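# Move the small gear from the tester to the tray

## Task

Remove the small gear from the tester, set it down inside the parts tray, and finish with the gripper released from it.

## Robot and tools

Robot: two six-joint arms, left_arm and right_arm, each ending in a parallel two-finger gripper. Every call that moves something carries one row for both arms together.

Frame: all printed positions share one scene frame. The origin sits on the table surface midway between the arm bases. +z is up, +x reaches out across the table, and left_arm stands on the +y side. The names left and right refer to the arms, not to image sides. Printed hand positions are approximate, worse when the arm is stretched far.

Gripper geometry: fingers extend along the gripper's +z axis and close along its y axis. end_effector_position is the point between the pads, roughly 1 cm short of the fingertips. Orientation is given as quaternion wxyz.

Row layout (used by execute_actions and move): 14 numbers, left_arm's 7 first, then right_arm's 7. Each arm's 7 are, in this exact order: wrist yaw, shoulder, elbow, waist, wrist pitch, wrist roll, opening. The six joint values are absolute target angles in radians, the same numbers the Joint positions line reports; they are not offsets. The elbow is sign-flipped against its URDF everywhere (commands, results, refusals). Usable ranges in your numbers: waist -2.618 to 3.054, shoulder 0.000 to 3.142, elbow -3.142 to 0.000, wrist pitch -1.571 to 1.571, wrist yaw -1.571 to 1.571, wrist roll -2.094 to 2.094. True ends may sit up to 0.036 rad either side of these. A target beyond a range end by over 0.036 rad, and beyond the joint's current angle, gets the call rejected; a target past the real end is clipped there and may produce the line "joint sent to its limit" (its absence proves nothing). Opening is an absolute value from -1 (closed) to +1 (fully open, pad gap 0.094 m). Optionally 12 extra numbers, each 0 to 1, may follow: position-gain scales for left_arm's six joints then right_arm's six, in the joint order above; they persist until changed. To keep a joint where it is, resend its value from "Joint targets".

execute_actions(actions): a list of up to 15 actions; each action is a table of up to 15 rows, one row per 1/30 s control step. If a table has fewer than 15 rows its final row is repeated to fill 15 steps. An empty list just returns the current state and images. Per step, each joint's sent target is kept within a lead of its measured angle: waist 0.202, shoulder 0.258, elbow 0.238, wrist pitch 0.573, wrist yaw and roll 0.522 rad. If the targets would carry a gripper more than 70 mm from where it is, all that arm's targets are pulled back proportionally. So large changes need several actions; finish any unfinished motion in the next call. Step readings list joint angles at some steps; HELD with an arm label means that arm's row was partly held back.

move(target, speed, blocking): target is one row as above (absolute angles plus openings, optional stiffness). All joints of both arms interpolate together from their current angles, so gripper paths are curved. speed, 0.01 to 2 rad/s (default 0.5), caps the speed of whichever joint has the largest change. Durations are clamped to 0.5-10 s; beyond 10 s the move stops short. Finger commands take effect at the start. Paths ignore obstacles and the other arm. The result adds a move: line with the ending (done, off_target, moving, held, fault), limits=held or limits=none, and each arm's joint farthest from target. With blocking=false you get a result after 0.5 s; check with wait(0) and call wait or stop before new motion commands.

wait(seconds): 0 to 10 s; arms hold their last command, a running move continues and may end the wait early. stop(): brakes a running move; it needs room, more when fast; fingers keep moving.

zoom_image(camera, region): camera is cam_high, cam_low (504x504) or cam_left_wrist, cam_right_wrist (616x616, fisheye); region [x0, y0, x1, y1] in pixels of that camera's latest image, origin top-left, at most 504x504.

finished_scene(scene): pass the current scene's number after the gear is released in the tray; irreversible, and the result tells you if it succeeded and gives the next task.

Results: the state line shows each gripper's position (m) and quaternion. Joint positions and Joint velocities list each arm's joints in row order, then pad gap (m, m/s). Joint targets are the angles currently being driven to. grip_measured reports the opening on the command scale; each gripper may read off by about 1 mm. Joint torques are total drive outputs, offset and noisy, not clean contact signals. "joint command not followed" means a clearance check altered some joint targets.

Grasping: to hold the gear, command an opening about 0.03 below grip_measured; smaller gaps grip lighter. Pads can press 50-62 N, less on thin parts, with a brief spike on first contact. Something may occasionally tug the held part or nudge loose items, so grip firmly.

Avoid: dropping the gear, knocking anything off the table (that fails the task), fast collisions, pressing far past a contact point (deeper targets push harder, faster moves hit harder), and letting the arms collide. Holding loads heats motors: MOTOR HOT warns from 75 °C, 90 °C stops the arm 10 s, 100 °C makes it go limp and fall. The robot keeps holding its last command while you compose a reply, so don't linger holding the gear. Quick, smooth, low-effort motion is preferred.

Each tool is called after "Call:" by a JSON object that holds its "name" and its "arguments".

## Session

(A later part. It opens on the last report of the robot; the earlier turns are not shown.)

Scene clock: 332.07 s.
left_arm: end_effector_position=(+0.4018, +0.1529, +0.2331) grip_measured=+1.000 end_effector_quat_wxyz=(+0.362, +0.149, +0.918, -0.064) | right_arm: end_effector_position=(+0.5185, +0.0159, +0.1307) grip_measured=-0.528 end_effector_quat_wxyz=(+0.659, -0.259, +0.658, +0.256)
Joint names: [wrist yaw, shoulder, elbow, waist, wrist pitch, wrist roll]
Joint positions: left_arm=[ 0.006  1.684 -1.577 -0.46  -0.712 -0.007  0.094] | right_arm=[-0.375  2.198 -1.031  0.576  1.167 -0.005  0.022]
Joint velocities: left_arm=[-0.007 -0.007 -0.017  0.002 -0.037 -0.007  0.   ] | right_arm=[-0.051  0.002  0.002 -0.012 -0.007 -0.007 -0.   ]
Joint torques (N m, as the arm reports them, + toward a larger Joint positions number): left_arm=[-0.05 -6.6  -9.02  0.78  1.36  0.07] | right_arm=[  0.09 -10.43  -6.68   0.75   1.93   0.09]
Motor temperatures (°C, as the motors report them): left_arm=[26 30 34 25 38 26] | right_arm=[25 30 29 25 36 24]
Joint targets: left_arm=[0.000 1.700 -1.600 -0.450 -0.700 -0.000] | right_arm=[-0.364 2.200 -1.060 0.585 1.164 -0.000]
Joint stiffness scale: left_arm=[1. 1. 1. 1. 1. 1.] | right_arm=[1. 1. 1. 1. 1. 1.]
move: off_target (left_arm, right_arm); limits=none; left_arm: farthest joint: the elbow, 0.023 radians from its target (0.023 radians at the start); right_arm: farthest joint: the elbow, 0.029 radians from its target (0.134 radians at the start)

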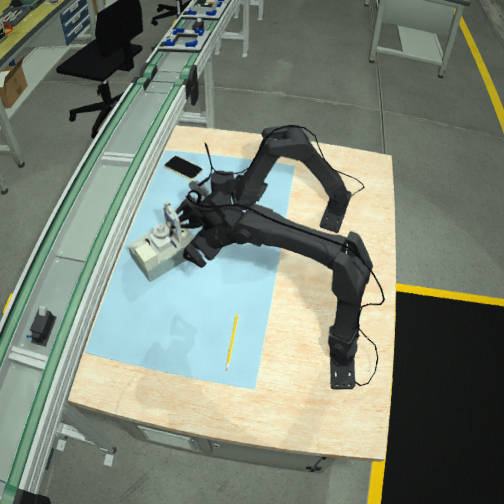

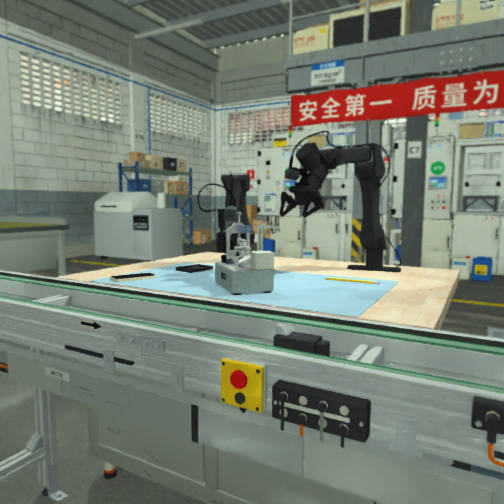

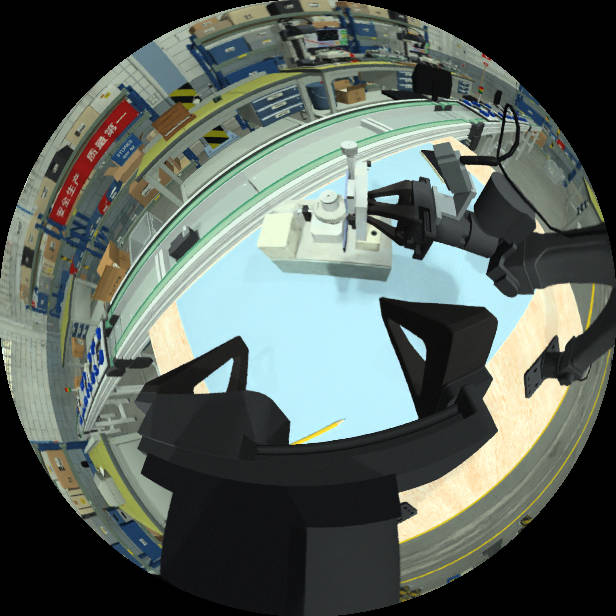

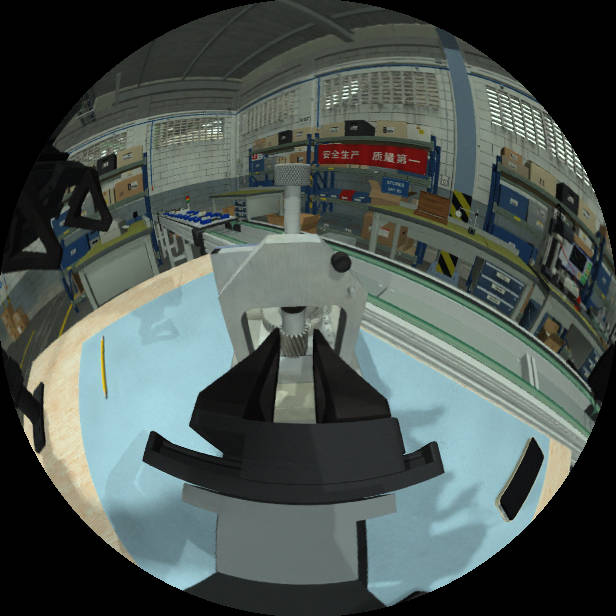

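Call:
{"name": "move", "arguments": {"target": [0, 1.7, -1.6, -0.45, -0.7, 0, 1, -0.346, 2.2276, -1.140, 0.6045, 1.111, 0, -0.53], "speed": 0.1}}

Call:
{"name": "zoom_image", "arguments": {"camera": "cam_right_wrist", "region": [180, 160, 410, 430]}}

Call:
{"name": "zoom_image", "arguments": {"camera": "cam_left_wrist", "region": [290, 130, 490, 290]}}

Call:
{"name": "zoom_image", "arguments": {"camera": "cam_low", "region": [200, 200, 290, 290]}}

Scene clock: 354.97 s.
left_arm: end_effector_position=(+0.4018, +0.1529, +0.2331) grip_measured=+1.000 end_effector_quat_wxyz=(+0.362, +0.149, +0.918, -0.064) | right_arm: end_effector_position=(+0.5266, +0.0284, +0.1334) grip_measured=-0.528 end_effector_quat_wxyz=(+0.656, -0.264, +0.657, +0.262)
Joint names: [wrist yaw, shoulder, elbow, waist, wrist pitch, wrist roll]
Joint positions: left_arm=[ 0.006  1.684 -1.577 -0.46  -0.712 -0.007  0.094] | right_arm=[-0.377  2.22  -1.096  0.59   1.121 -0.003  0.022]
Joint velocities: left_arm=[0.022 0.012 0.012 0.002 0.007 0.037 0.   ] | right_arm=[ 0.051  0.002 -0.007  0.007  0.051  0.022 -0.001]
Joint torques (N m, as the arm reports them, + toward a larger Joint positions number): left_arm=[-0.02 -6.53 -8.96  0.86  1.38  0.06] | right_arm=[  0.28 -10.19  -7.97   1.27   1.85   0.05]
Motor temperatures (°C, as the motors report them): left_arm=[26 31 34 25 38 26] | right_arm=[25 31 29 25 36 24]
Joint targets: left_arm=[-0.000 1.700 -1.600 -0.450 -0.700 -0.000] | right_arm=[-0.346 2.228 -1.140 0.604 1.111 0.000]
Joint stiffness scale: left_arm=[1. 1. 1. 1. 1. 1.] | right_arm=[1. 1. 1. 1. 1. 1.]
move: off_target (left_arm, right_arm); limits=none; left_arm: farthest joint: the elbow, 0.023 radians from its target (0.023 radians at the start); right_arm: farthest joint: the elbow, 0.044 radians from its target (0.109 radians at the start)

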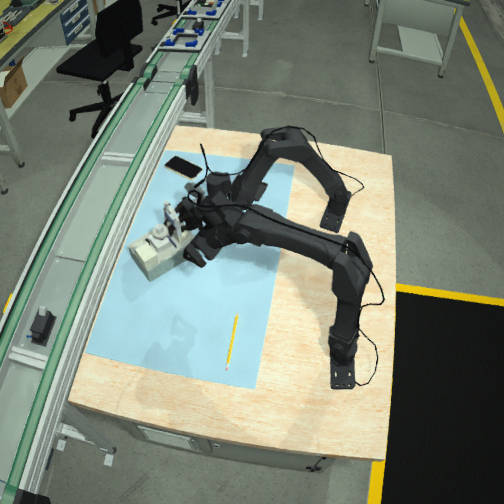

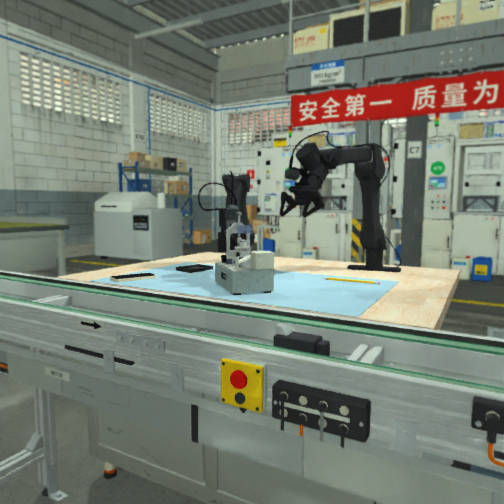

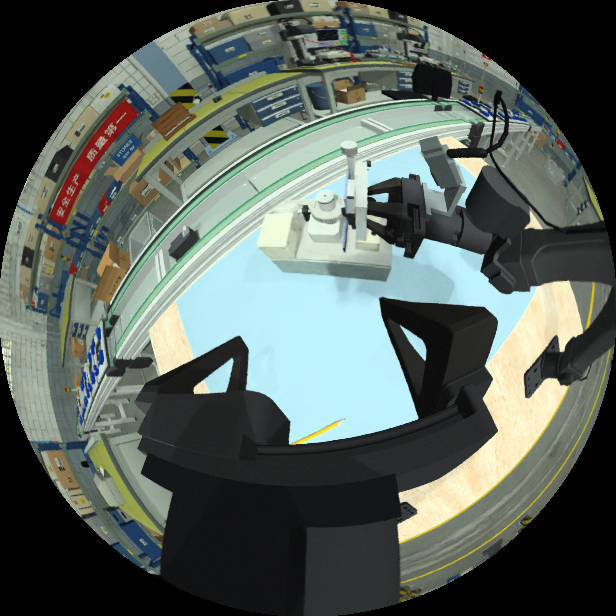

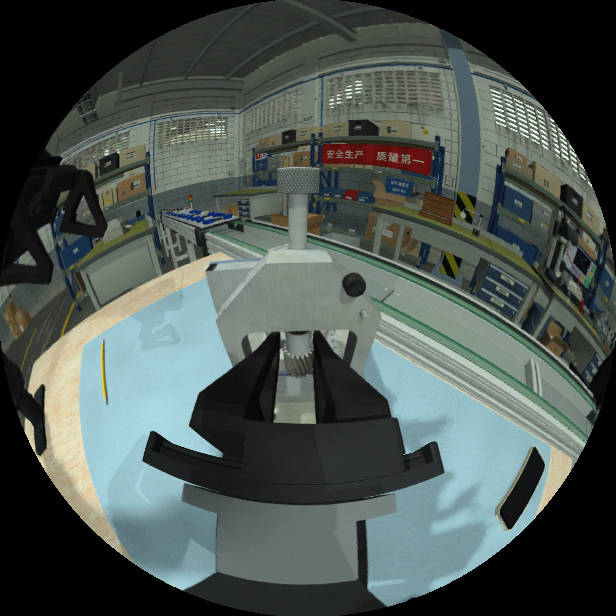

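Region (180, 160, 410, 430) of cam_right_wrist's 616x616 image, scaled by 1.867, with more detail than that image has; it fills the left 429 columns of this view, and the rest is white.

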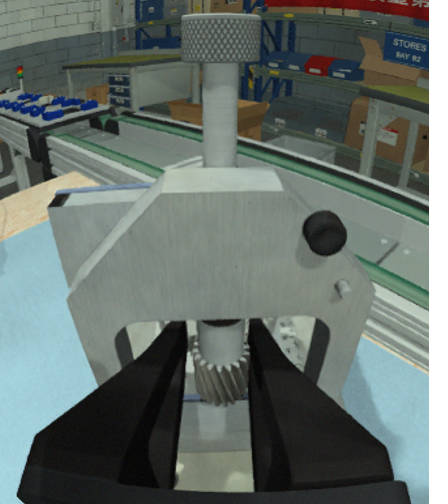

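Region (290, 130, 490, 290) of cam_left_wrist's 616x616 image, scaled by 2.520, with more detail than that image has; it fills the top 403 rows of this view, and the rest is white.

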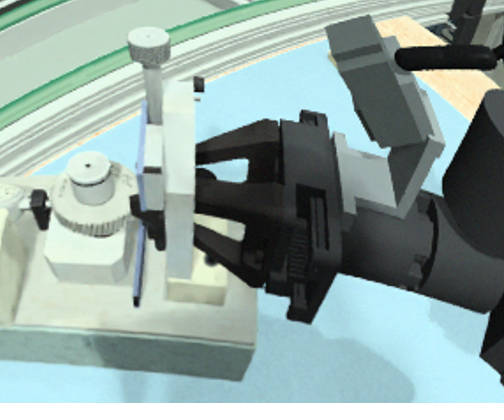

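Region (200, 200, 290, 290) of cam_low's 504x504 image, scaled by 5.600, with more detail than that image has.

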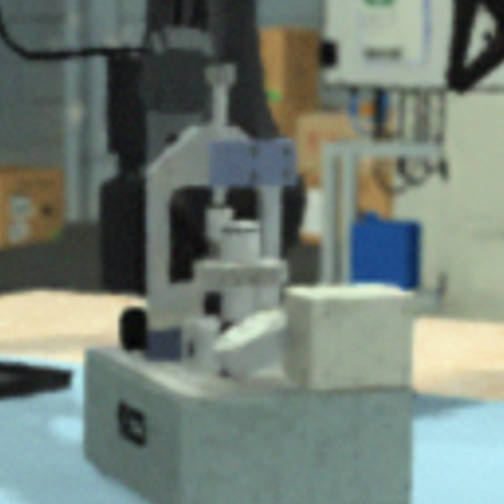

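Call:
{"name": "move", "arguments": {"target": [0, 1.7, -1.6, -0.45, -0.7, 0, 1, -0.374, 2.222, -1.118, 0.597, 1.119, 0, -0.68], "speed": 0.1}}

Call:
{"name": "zoom_image", "arguments": {"camera": "cam_right_wrist", "region": [180, 160, 410, 430]}}

Scene clock: 367.50 s.
left_arm: end_effector_position=(+0.4018, +0.1529, +0.2331) grip_measured=+1.000 end_effector_quat_wxyz=(+0.362, +0.149, +0.918, -0.064) | right_arm: end_effector_position=(+0.5272, +0.0269, +0.1330) grip_measured=-0.640 end_effector_quat_wxyz=(+0.657, -0.264, +0.657, +0.259)
Joint names: [wrist yaw, shoulder, elbow, waist, wrist pitch, wrist roll]
Joint positions: left_arm=[ 0.006  1.684 -1.577 -0.46  -0.712 -0.007  0.094] | right_arm=[-0.376  2.22  -1.095  0.588  1.121 -0.006  0.017]
Joint velocities: left_arm=[-0.007 -0.002 -0.002 -0.002 -0.022 -0.007  0.   ] | right_arm=[ 0.051 -0.017  0.002 -0.012 -0.11   0.007 -0.001]
Joint torques (N m, as the arm reports them, + toward a larger Joint positions number): left_arm=[-0.03 -6.59 -9.    0.69  1.32  0.03] | right_arm=[ -0.04 -10.53  -6.35   0.79   1.9    0.06]
Motor temperatures (°C, as the motors report them): left_arm=[26 31 34 25 39 26] | right_arm=[25 31 30 25 36 24]
Joint targets: left_arm=[0.000 1.700 -1.600 -0.450 -0.700 0.000] | right_arm=[-0.374 2.222 -1.118 0.597 1.119 -0.000]
Joint stiffness scale: left_arm=[1. 1. 1. 1. 1. 1.] | right_arm=[1. 1. 1. 1. 1. 1.]
move: off_target (left_arm, right_arm); limits=none; left_arm: farthest joint: the elbow, 0.023 radians from its target (0.023 radians at the start); right_arm: farthest joint: the elbow, 0.023 radians from its target (0.022 radians at the start)

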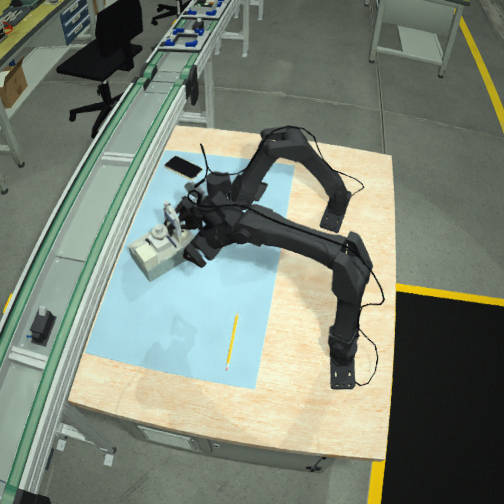

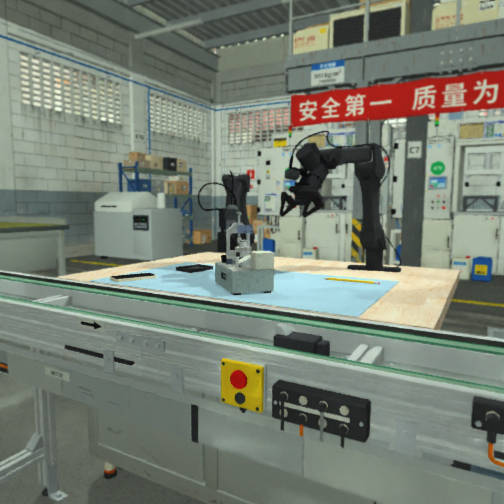

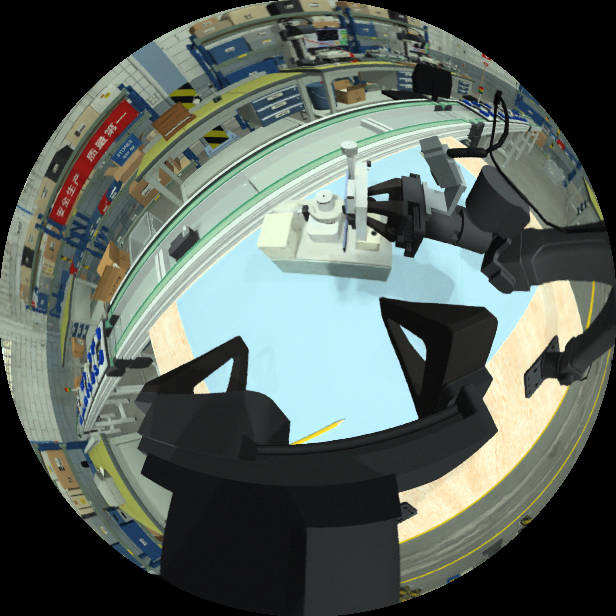

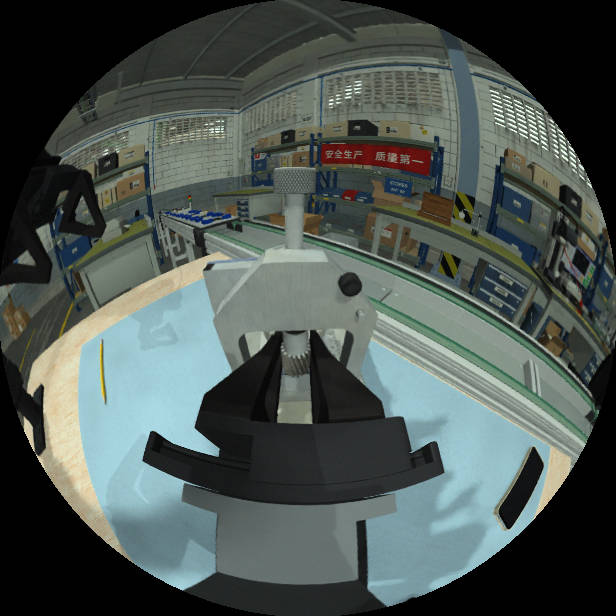

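Region (180, 160, 410, 430) of cam_right_wrist's 616x616 image, scaled by 1.867, with more detail than that image has; it fills the left 429 columns of this view, and the rest is white.

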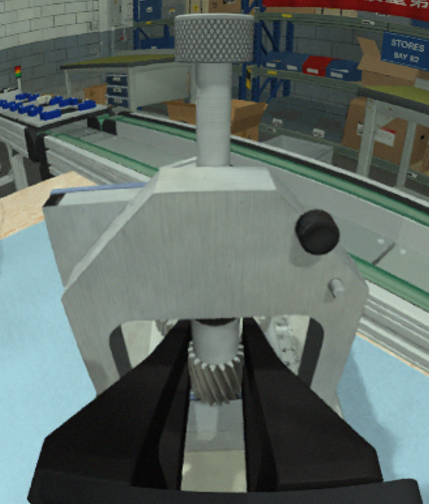

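Call:
{"name": "move", "arguments": {"target": [0, 1.89, -1.53, -0.59, -0.04, 0, -0.15, -0.374, 2.222, -1.118, 0.597, 1.119, 0, -0.68], "speed": 0.5}}

Call:
{"name": "zoom_image", "arguments": {"camera": "cam_left_wrist", "region": [180, 160, 440, 420]}}

Call:
{"name": "zoom_image", "arguments": {"camera": "cam_low", "region": [180, 150, 320, 290]}}

Scene clock: 389.97 s.
left_arm: end_effector_position=(+0.4805, +0.0515, +0.2489) grip_measured=-0.147 end_effector_quat_wxyz=(+0.540, +0.184, +0.811, -0.128) | right_arm: end_effector_position=(+0.5272, +0.0269, +0.1330) grip_measured=-0.640 end_effector_quat_wxyz=(+0.657, -0.264, +0.657, +0.259)
Joint names: [wrist yaw, shoulder, elbow, waist, wrist pitch, wrist roll]
Joint positions: left_arm=[ 0.006  1.881 -1.538 -0.582 -0.051 -0.006  0.04 ] | right_arm=[-0.376  2.22  -1.095  0.588  1.121 -0.008  0.017]
Joint velocities: left_arm=[-0.022 -0.002  0.012 -0.012  0.051 -0.022  0.   ] | right_arm=[ 0.007 -0.002 -0.012 -0.022 -0.081 -0.007  0.   ]
Joint torques (N m, as the arm reports them, + toward a larger Joint positions number): left_arm=[-0.01 -9.55 -7.03 -0.54  1.63  0.08] | right_arm=[ -0.04 -10.61  -6.49   0.81   1.95   0.07]
Motor temperatures (°C, as the motors report them): left_arm=[26 31 34 25 39 26] | right_arm=[25 31 29 25 36 24]
Joint targets: left_arm=[0.000 1.890 -1.530 -0.590 -0.040 -0.000] | right_arm=[-0.374 2.222 -1.118 0.597 1.119 -0.000]
Joint stiffness scale: left_arm=[1. 1. 1. 1. 1. 1.] | right_arm=[1. 1. 1. 1. 1. 1.]
move: off_target (right_arm); limits=none; left_arm: farthest joint: the wrist pitch, 0.011 radians from its target (0.672 radians at the start); right_arm: farthest joint: the elbow, 0.023 radians from its target (0.023 radians at the start)

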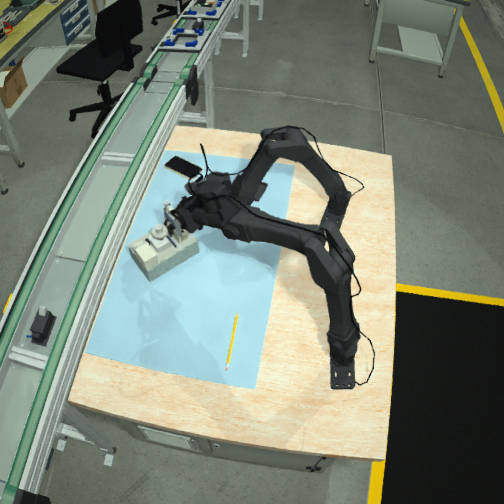

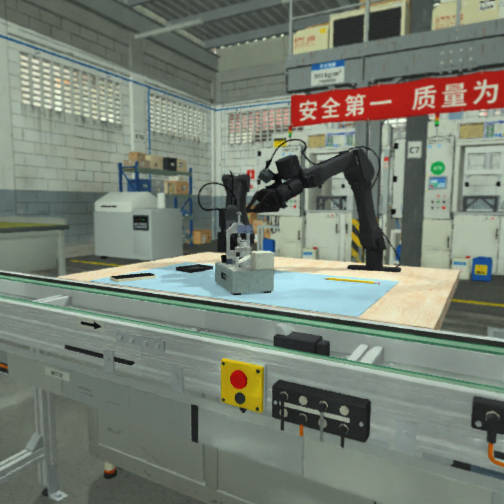

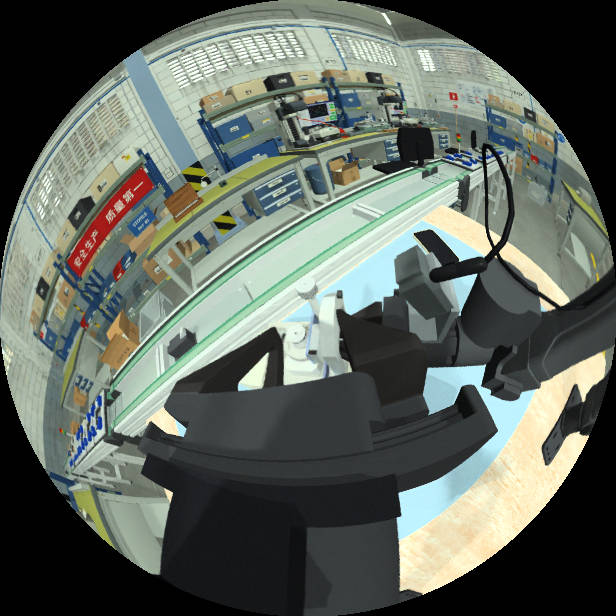

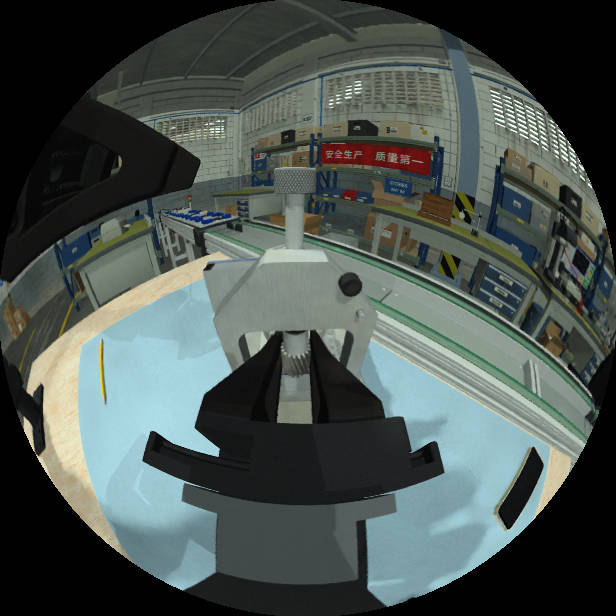

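Region (180, 160, 440, 420) of cam_left_wrist's 616x616 image, scaled by 1.938, with more detail than that image has.

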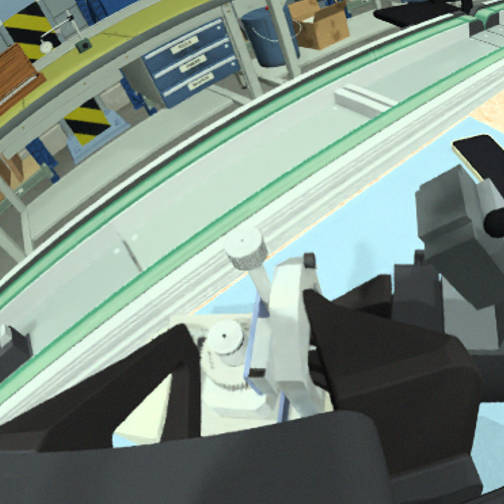

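Region (180, 150, 320, 290) of cam_low's 504x504 image, scaled by 3.600, with more detail than that image has.

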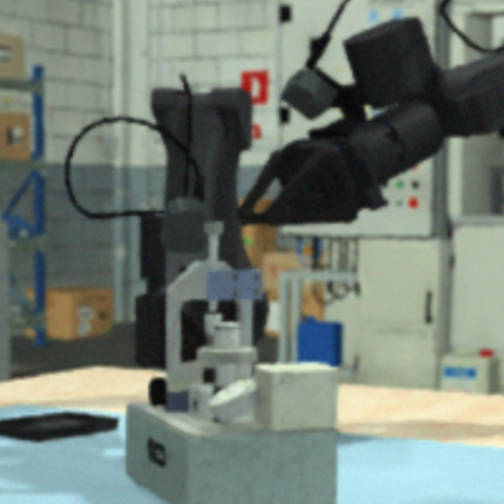

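Call:
{"name": "move", "arguments": {"target": [0, 2.035, -1.753, -0.598, -0.12, 0, -0.15, -0.374, 2.222, -1.118, 0.597, 1.119, 0, -0.68], "speed": 0.3}}

Call:
{"name": "zoom_image", "arguments": {"camera": "cam_left_wrist", "region": [180, 160, 440, 420]}}

Call:
{"name": "zoom_image", "arguments": {"camera": "cam_right_wrist", "region": [100, 80, 400, 300]}}

Scene clock: 409.90 s.
left_arm: end_effector_position=(+0.5112, +0.0329, +0.2471) grip_measured=-0.147 end_effector_quat_wxyz=(+0.540, +0.186, +0.810, -0.129) | right_arm: end_effector_position=(+0.5272, +0.0269, +0.1330) grip_measured=-0.640 end_effector_quat_wxyz=(+0.657, -0.264, +0.657, +0.259)
Joint names: [wrist yaw, shoulder, elbow, waist, wrist pitch, wrist roll]
Joint positions: left_arm=[ 0.006  2.023 -1.728 -0.588 -0.099 -0.006  0.04 ] | right_arm=[-0.376  2.22  -1.095  0.588  1.121 -0.008  0.017]
Joint velocities: left_arm=[-0.022 -0.002  0.002 -0.007 -0.022 -0.037 -0.001] | right_arm=[ 0.037  0.012  0.002 -0.017 -0.007 -0.037 -0.001]
Joint torques (N m, as the arm reports them, + toward a larger Joint positions number): left_arm=[ -0.04 -10.4   -9.48  -0.75   1.4    0.04] | right_arm=[ -0.06 -10.57  -6.34   0.76   1.99   0.06]
Motor temperatures (°C, as the motors report them): left_arm=[26 32 34 25 41 26] | right_arm=[25 31 29 25 36 24]
Joint targets: left_arm=[-0.000 2.035 -1.753 -0.598 -0.120 -0.000] | right_arm=[-0.374 2.222 -1.118 0.597 1.119 0.000]
Joint stiffness scale: left_arm=[1. 1. 1. 1. 1. 1.] | right_arm=[1. 1. 1. 1. 1. 1.]
move: off_target (left_arm, right_arm); limits=none; left_arm: farthest joint: the elbow, 0.025 radians from its target (0.215 radians at the start); right_arm: farthest joint: the elbow, 0.023 radians from its target (0.023 radians at the start)

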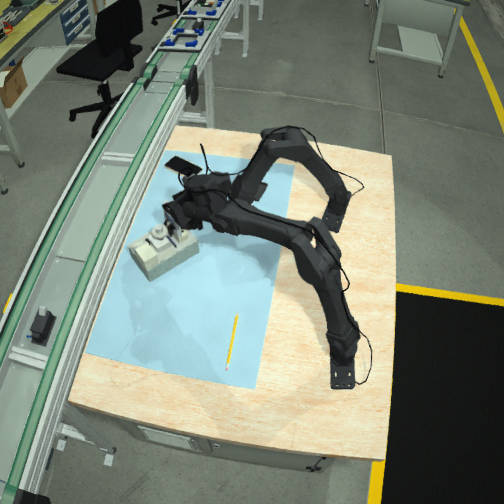

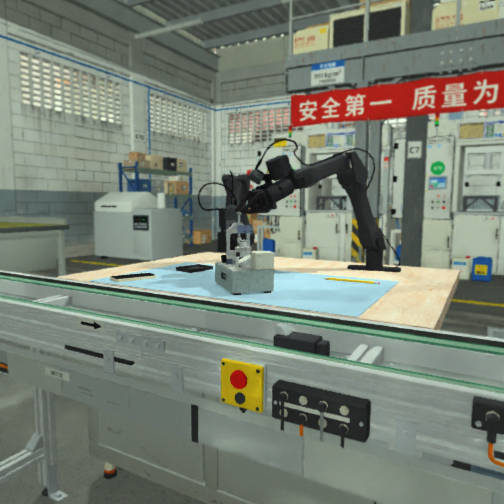

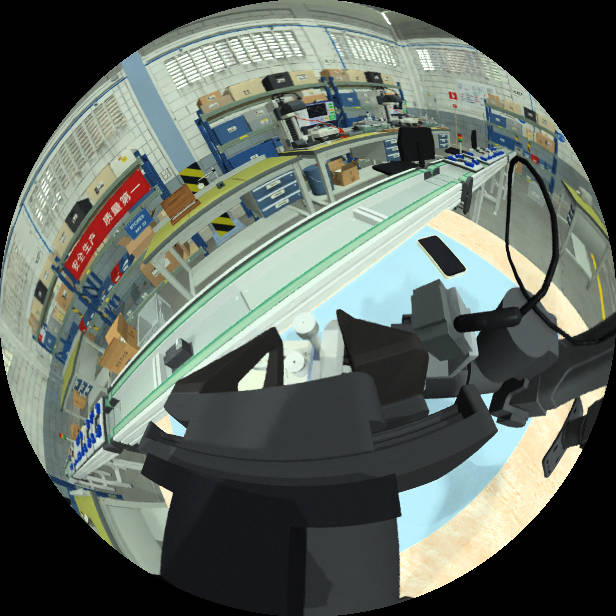

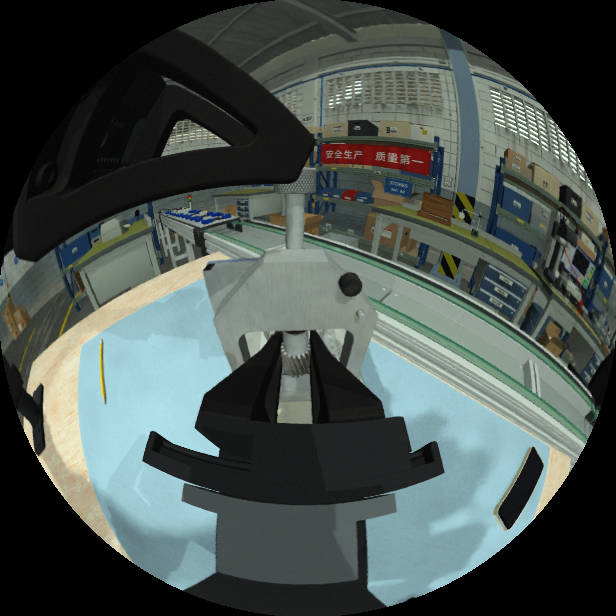

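Region (180, 160, 440, 420) of cam_left_wrist's 616x616 image, scaled by 1.938, with more detail than that image has.

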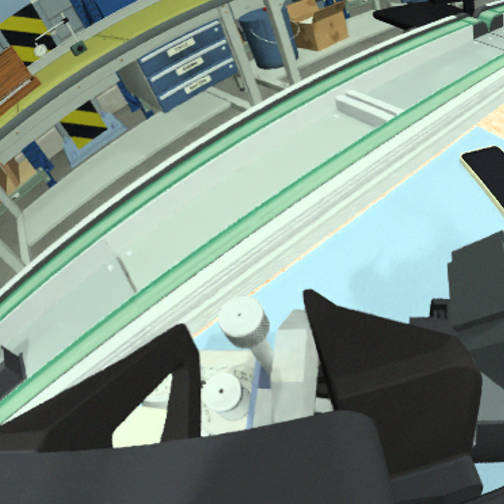

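Region (100, 80, 400, 300) of cam_right_wrist's 616x616 image, scaled by 1.680, with more detail than that image has; it fills the top 370 rows of this view, and the rest is white.

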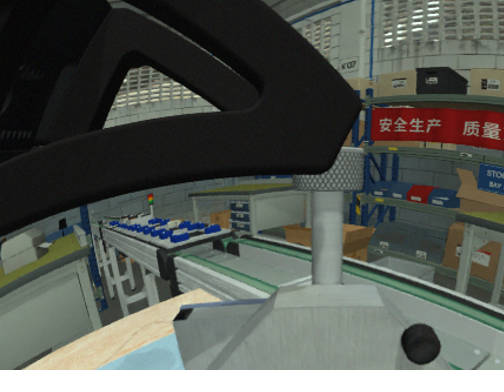

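Call:
{"name": "move", "arguments": {"target": [0, 2.103, -1.804, -0.596, -0.07, 0, -0.15, -0.374, 2.222, -1.118, 0.597, 1.119, 0, -0.68], "speed": 0.15}}

Call:
{"name": "zoom_image", "arguments": {"camera": "cam_left_wrist", "region": [180, 160, 440, 420]}}

Call:
{"name": "zoom_image", "arguments": {"camera": "cam_right_wrist", "region": [100, 80, 400, 300]}}

Call:
{"name": "zoom_image", "arguments": {"camera": "cam_low", "region": [190, 170, 300, 280]}}

Scene clock: 434.57 s.
left_arm: end_effector_position=(+0.5258, +0.0257, +0.2337) grip_measured=-0.147 end_effector_quat_wxyz=(+0.540, +0.187, +0.810, -0.129) | right_arm: end_effector_position=(+0.5272, +0.0269, +0.1330) grip_measured=-0.640 end_effector_quat_wxyz=(+0.657, -0.264, +0.657, +0.259)
Joint names: [wrist yaw, shoulder, elbow, waist, wrist pitch, wrist roll]
Joint positions: left_arm=[ 0.006  2.094 -1.781 -0.588 -0.08  -0.006  0.04 ] | right_arm=[-0.376  2.22  -1.095  0.588  1.121 -0.008  0.017]
Joint velocities: left_arm=[-0.081  0.002 -0.012 -0.007 -0.066 -0.022  0.001] | right_arm=[-0.051 -0.007  0.007  0.002  0.007 -0.022  0.   ]
Joint torques (N m, as the arm reports them, + toward a larger Joint positions number): left_arm=[ -0.03 -11.21  -9.26  -0.5    1.67   0.05] | right_arm=[ -0.04 -10.61  -6.51   0.7    1.97   0.08]
Motor temperatures (°C, as the motors report them): left_arm=[26 34 35 25 41 26] | right_arm=[25 32 29 25 36 24]
Joint targets: left_arm=[0.000 2.103 -1.804 -0.596 -0.070 0.000] | right_arm=[-0.374 2.222 -1.118 0.597 1.119 0.000]
Joint stiffness scale: left_arm=[1. 1. 1. 1. 1. 1.] | right_arm=[1. 1. 1. 1. 1. 1.]
move: off_target (left_arm, right_arm); limits=none; left_arm: farthest joint: the elbow, 0.023 radians from its target (0.076 radians at the start); right_arm: farthest joint: the elbow, 0.023 radians from its target (0.023 radians at the start)

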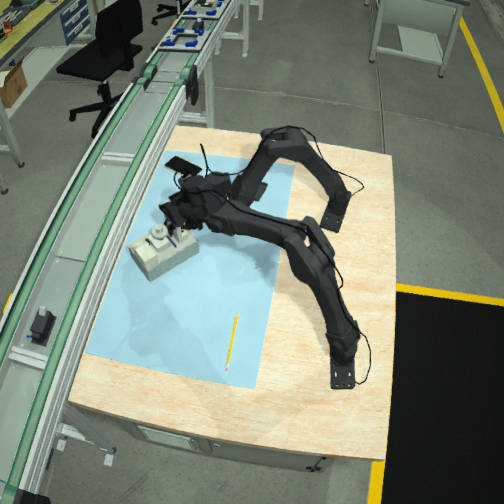

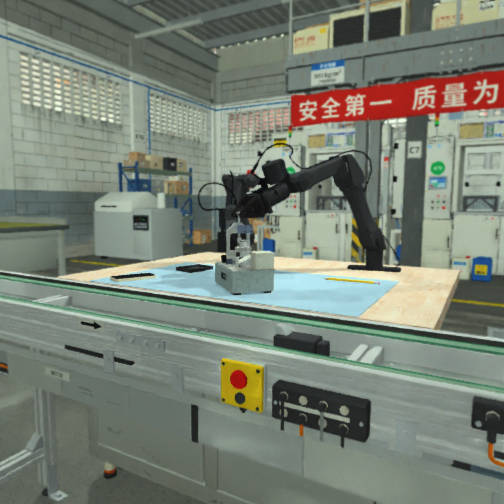

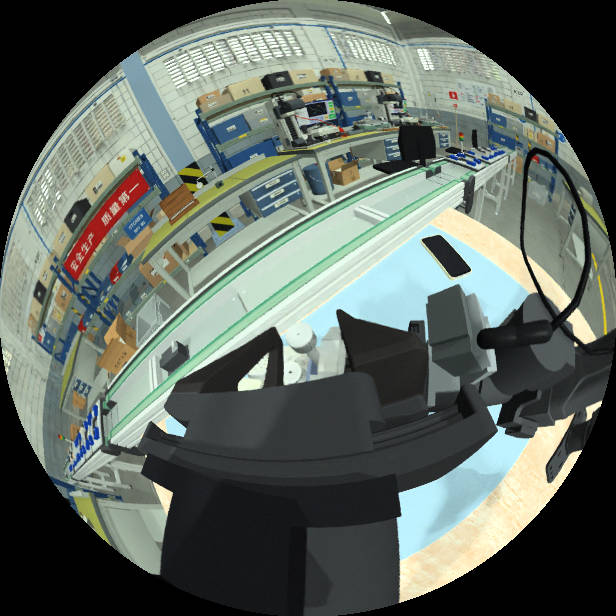

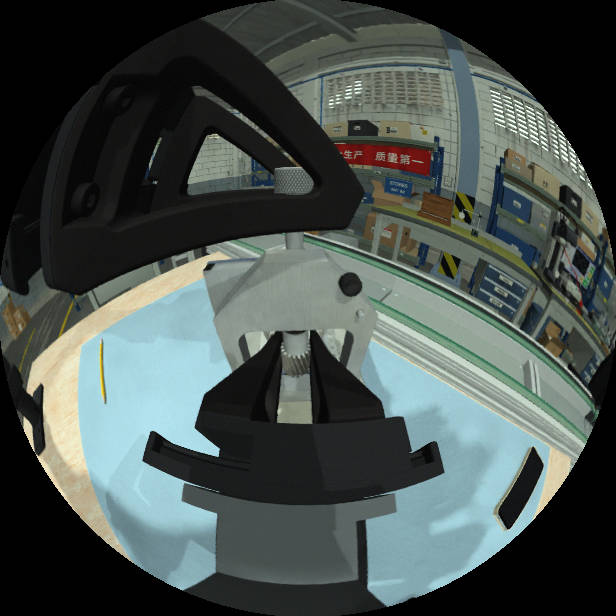

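Region (180, 160, 440, 420) of cam_left_wrist's 616x616 image, scaled by 1.938, with more detail than that image has.

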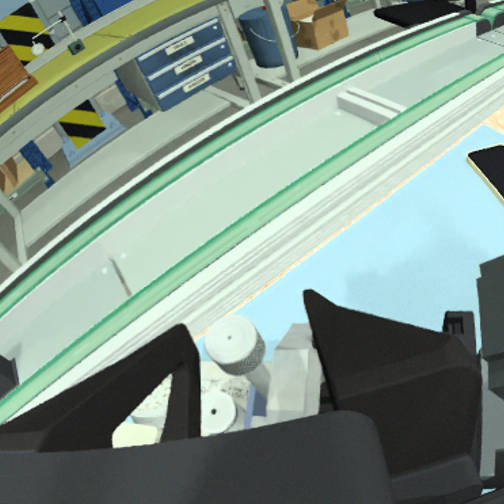

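Region (100, 80, 400, 300) of cam_right_wrist's 616x616 image, scaled by 1.680, with more detail than that image has; it fills the top 370 rows of this view, and the rest is white.

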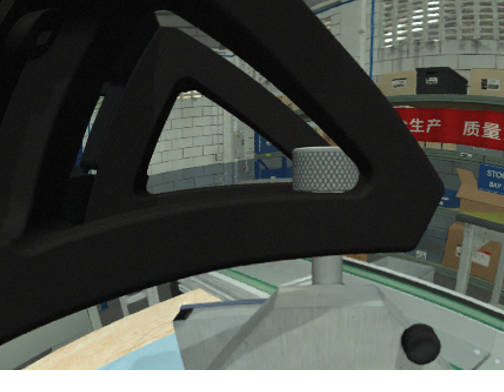

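Region (190, 170, 300, 280) of cam_low's 504x504 image, scaled by 4.582, with more detail than that image has.

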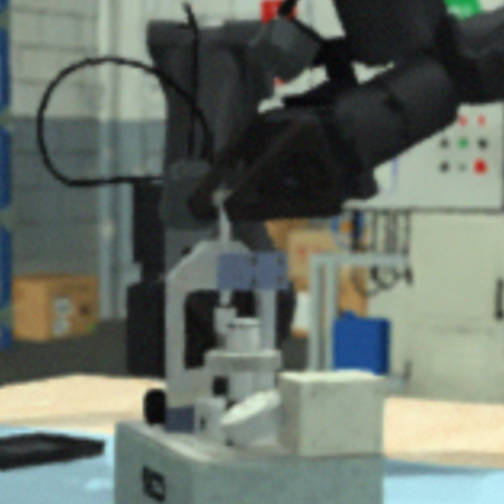

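Call:
{"name": "execute_actions", "arguments": {"actions": [[[0, 2.103, -1.804, -0.568, -0.07, 0, -0.15, -0.374, 2.222, -1.118, 0.597, 1.119, 0, -0.68]], [[0, 2.103, -1.804, -0.568, -0.07, 0, -0.4, -0.374, 2.222, -1.118, 0.597, 1.119, 0, -0.68]]]}}

Call:
{"name": "zoom_image", "arguments": {"camera": "cam_left_wrist", "region": [180, 160, 440, 420]}}

Call:
{"name": "zoom_image", "arguments": {"camera": "cam_right_wrist", "region": [100, 80, 400, 300]}}

Scene clock: 447.10 s.
left_arm: end_effector_position=(+0.5292, +0.0327, +0.2338) grip_measured=-0.397 end_effector_quat_wxyz=(+0.541, +0.182, +0.811, -0.126) | right_arm: end_effector_position=(+0.5272, +0.0269, +0.1330) grip_measured=-0.640 end_effector_quat_wxyz=(+0.657, -0.264, +0.657, +0.259)
Joint names: [wrist yaw, shoulder, elbow, waist, wrist pitch, wrist roll]
Joint positions: left_arm=[ 0.006  2.094 -1.781 -0.576 -0.08  -0.006  0.028] | right_arm=[-0.376  2.22  -1.095  0.588  1.121 -0.008  0.017]
Joint velocities: left_arm=[-0.007  0.012 -0.002  0.002  0.007 -0.007  0.   ] | right_arm=[ 0.066 -0.007 -0.017  0.022  0.051  0.007 -0.   ]
Joint torques (N m, as the arm reports them, + toward a larger Joint positions number): left_arm=[ -0.04 -11.37  -9.22   0.61   1.68   0.03] | right_arm=[ -0.03 -10.77  -6.3    0.81   1.96   0.07]
Motor temperatures (°C, as the motors report them): left_arm=[26 35 35 25 42 26] | right_arm=[25 32 29 25 36 24]
Joint targets: left_arm=[-0.000 2.103 -1.804 -0.568 -0.070 -0.000] | right_arm=[-0.374 2.222 -1.118 0.597 1.119 -0.000]
Joint stiffness scale: left_arm=[1. 1. 1. 1. 1. 1.] | right_arm=[1. 1. 1. 1. 1. 1.]
Step readings (joint positions; steps 1 to 15: 1st action; 16 to 30: 2nd action):
0: left_arm=[0.006 2.094 -1.781 -0.588 -0.080 -0.006] | right_arm=[-0.376 2.220 -1.095 0.588 1.121 -0.008]
1: left_arm=[0.006 2.094 -1.781 -0.587 -0.080 -0.006] | right_arm=[-0.376 2.220 -1.095 0.588 1.121 -0.008]
2: left_arm=[0.006 2.094 -1.781 -0.586 -0.080 -0.006] | right_arm=[-0.376 2.220 -1.095 0.588 1.121 -0.008]
4: left_arm=[0.006 2.094 -1.781 -0.583 -0.080 -0.006] | right_arm=[-0.376 2.220 -1.095 0.588 1.121 -0.008]
8: left_arm=[0.006 2.094 -1.781 -0.577 -0.080 -0.006] | right_arm=[-0.376 2.220 -1.095 0.588 1.121 -0.008]
15: left_arm=[0.006 2.094 -1.781 -0.576 -0.080 -0.006] | right_arm=[-0.376 2.220 -1.095 0.588 1.121 -0.008]
16: left_arm=[0.006 2.094 -1.781 -0.576 -0.080 -0.006] | right_arm=[-0.376 2.220 -1.095 0.588 1.121 -0.008]
17: left_arm=[0.006 2.094 -1.781 -0.576 -0.080 -0.006] | right_arm=[-0.376 2.220 -1.095 0.588 1.121 -0.008]
19: left_arm=[0.006 2.094 -1.781 -0.576 -0.080 -0.006] | right_arm=[-0.376 2.220 -1.095 0.588 1.121 -0.008]
23: left_arm=[0.006 2.094 -1.781 -0.576 -0.080 -0.006] | right_arm=[-0.376 2.220 -1.095 0.588 1.121 -0.008]
30: Joint positions above

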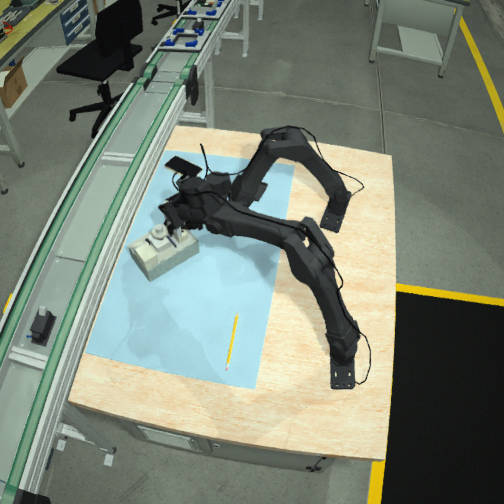

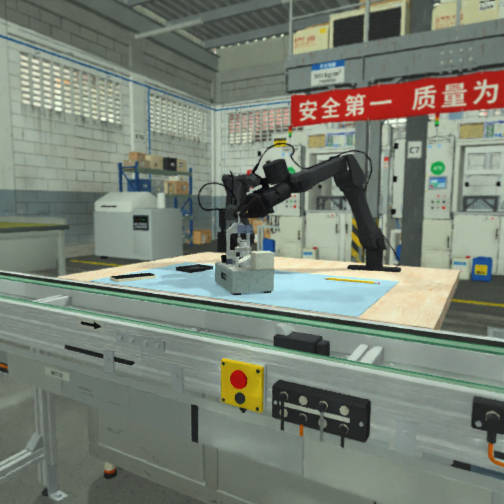

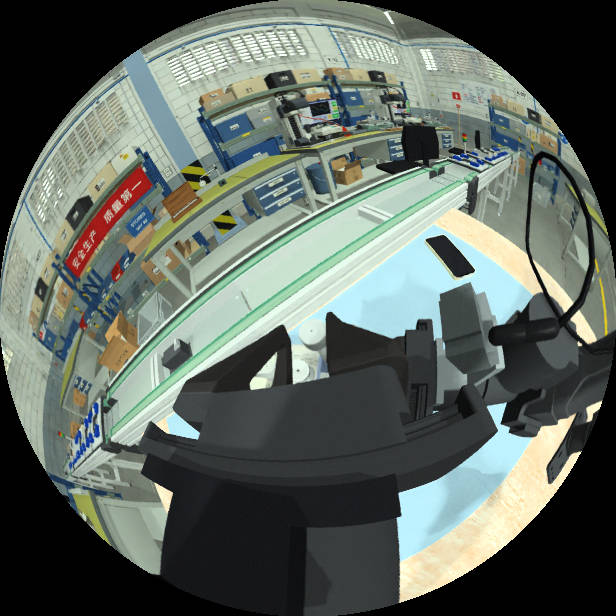

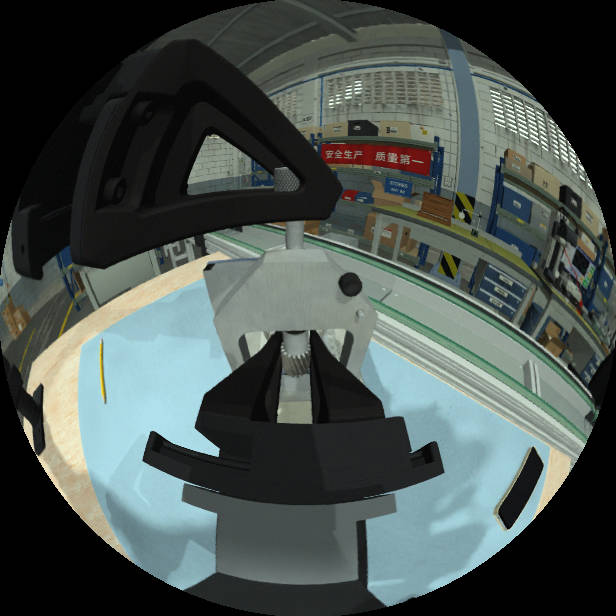

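Region (180, 160, 440, 420) of cam_left_wrist's 616x616 image, scaled by 1.938, with more detail than that image has.

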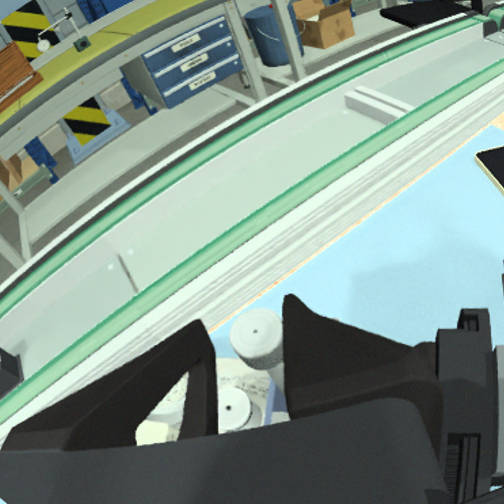

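Region (100, 80, 400, 300) of cam_right_wrist's 616x616 image, scaled by 1.680, with more detail than that image has; it fills the top 370 rows of this view, and the rest is white.

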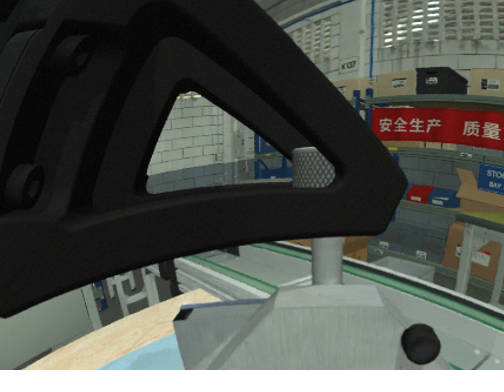

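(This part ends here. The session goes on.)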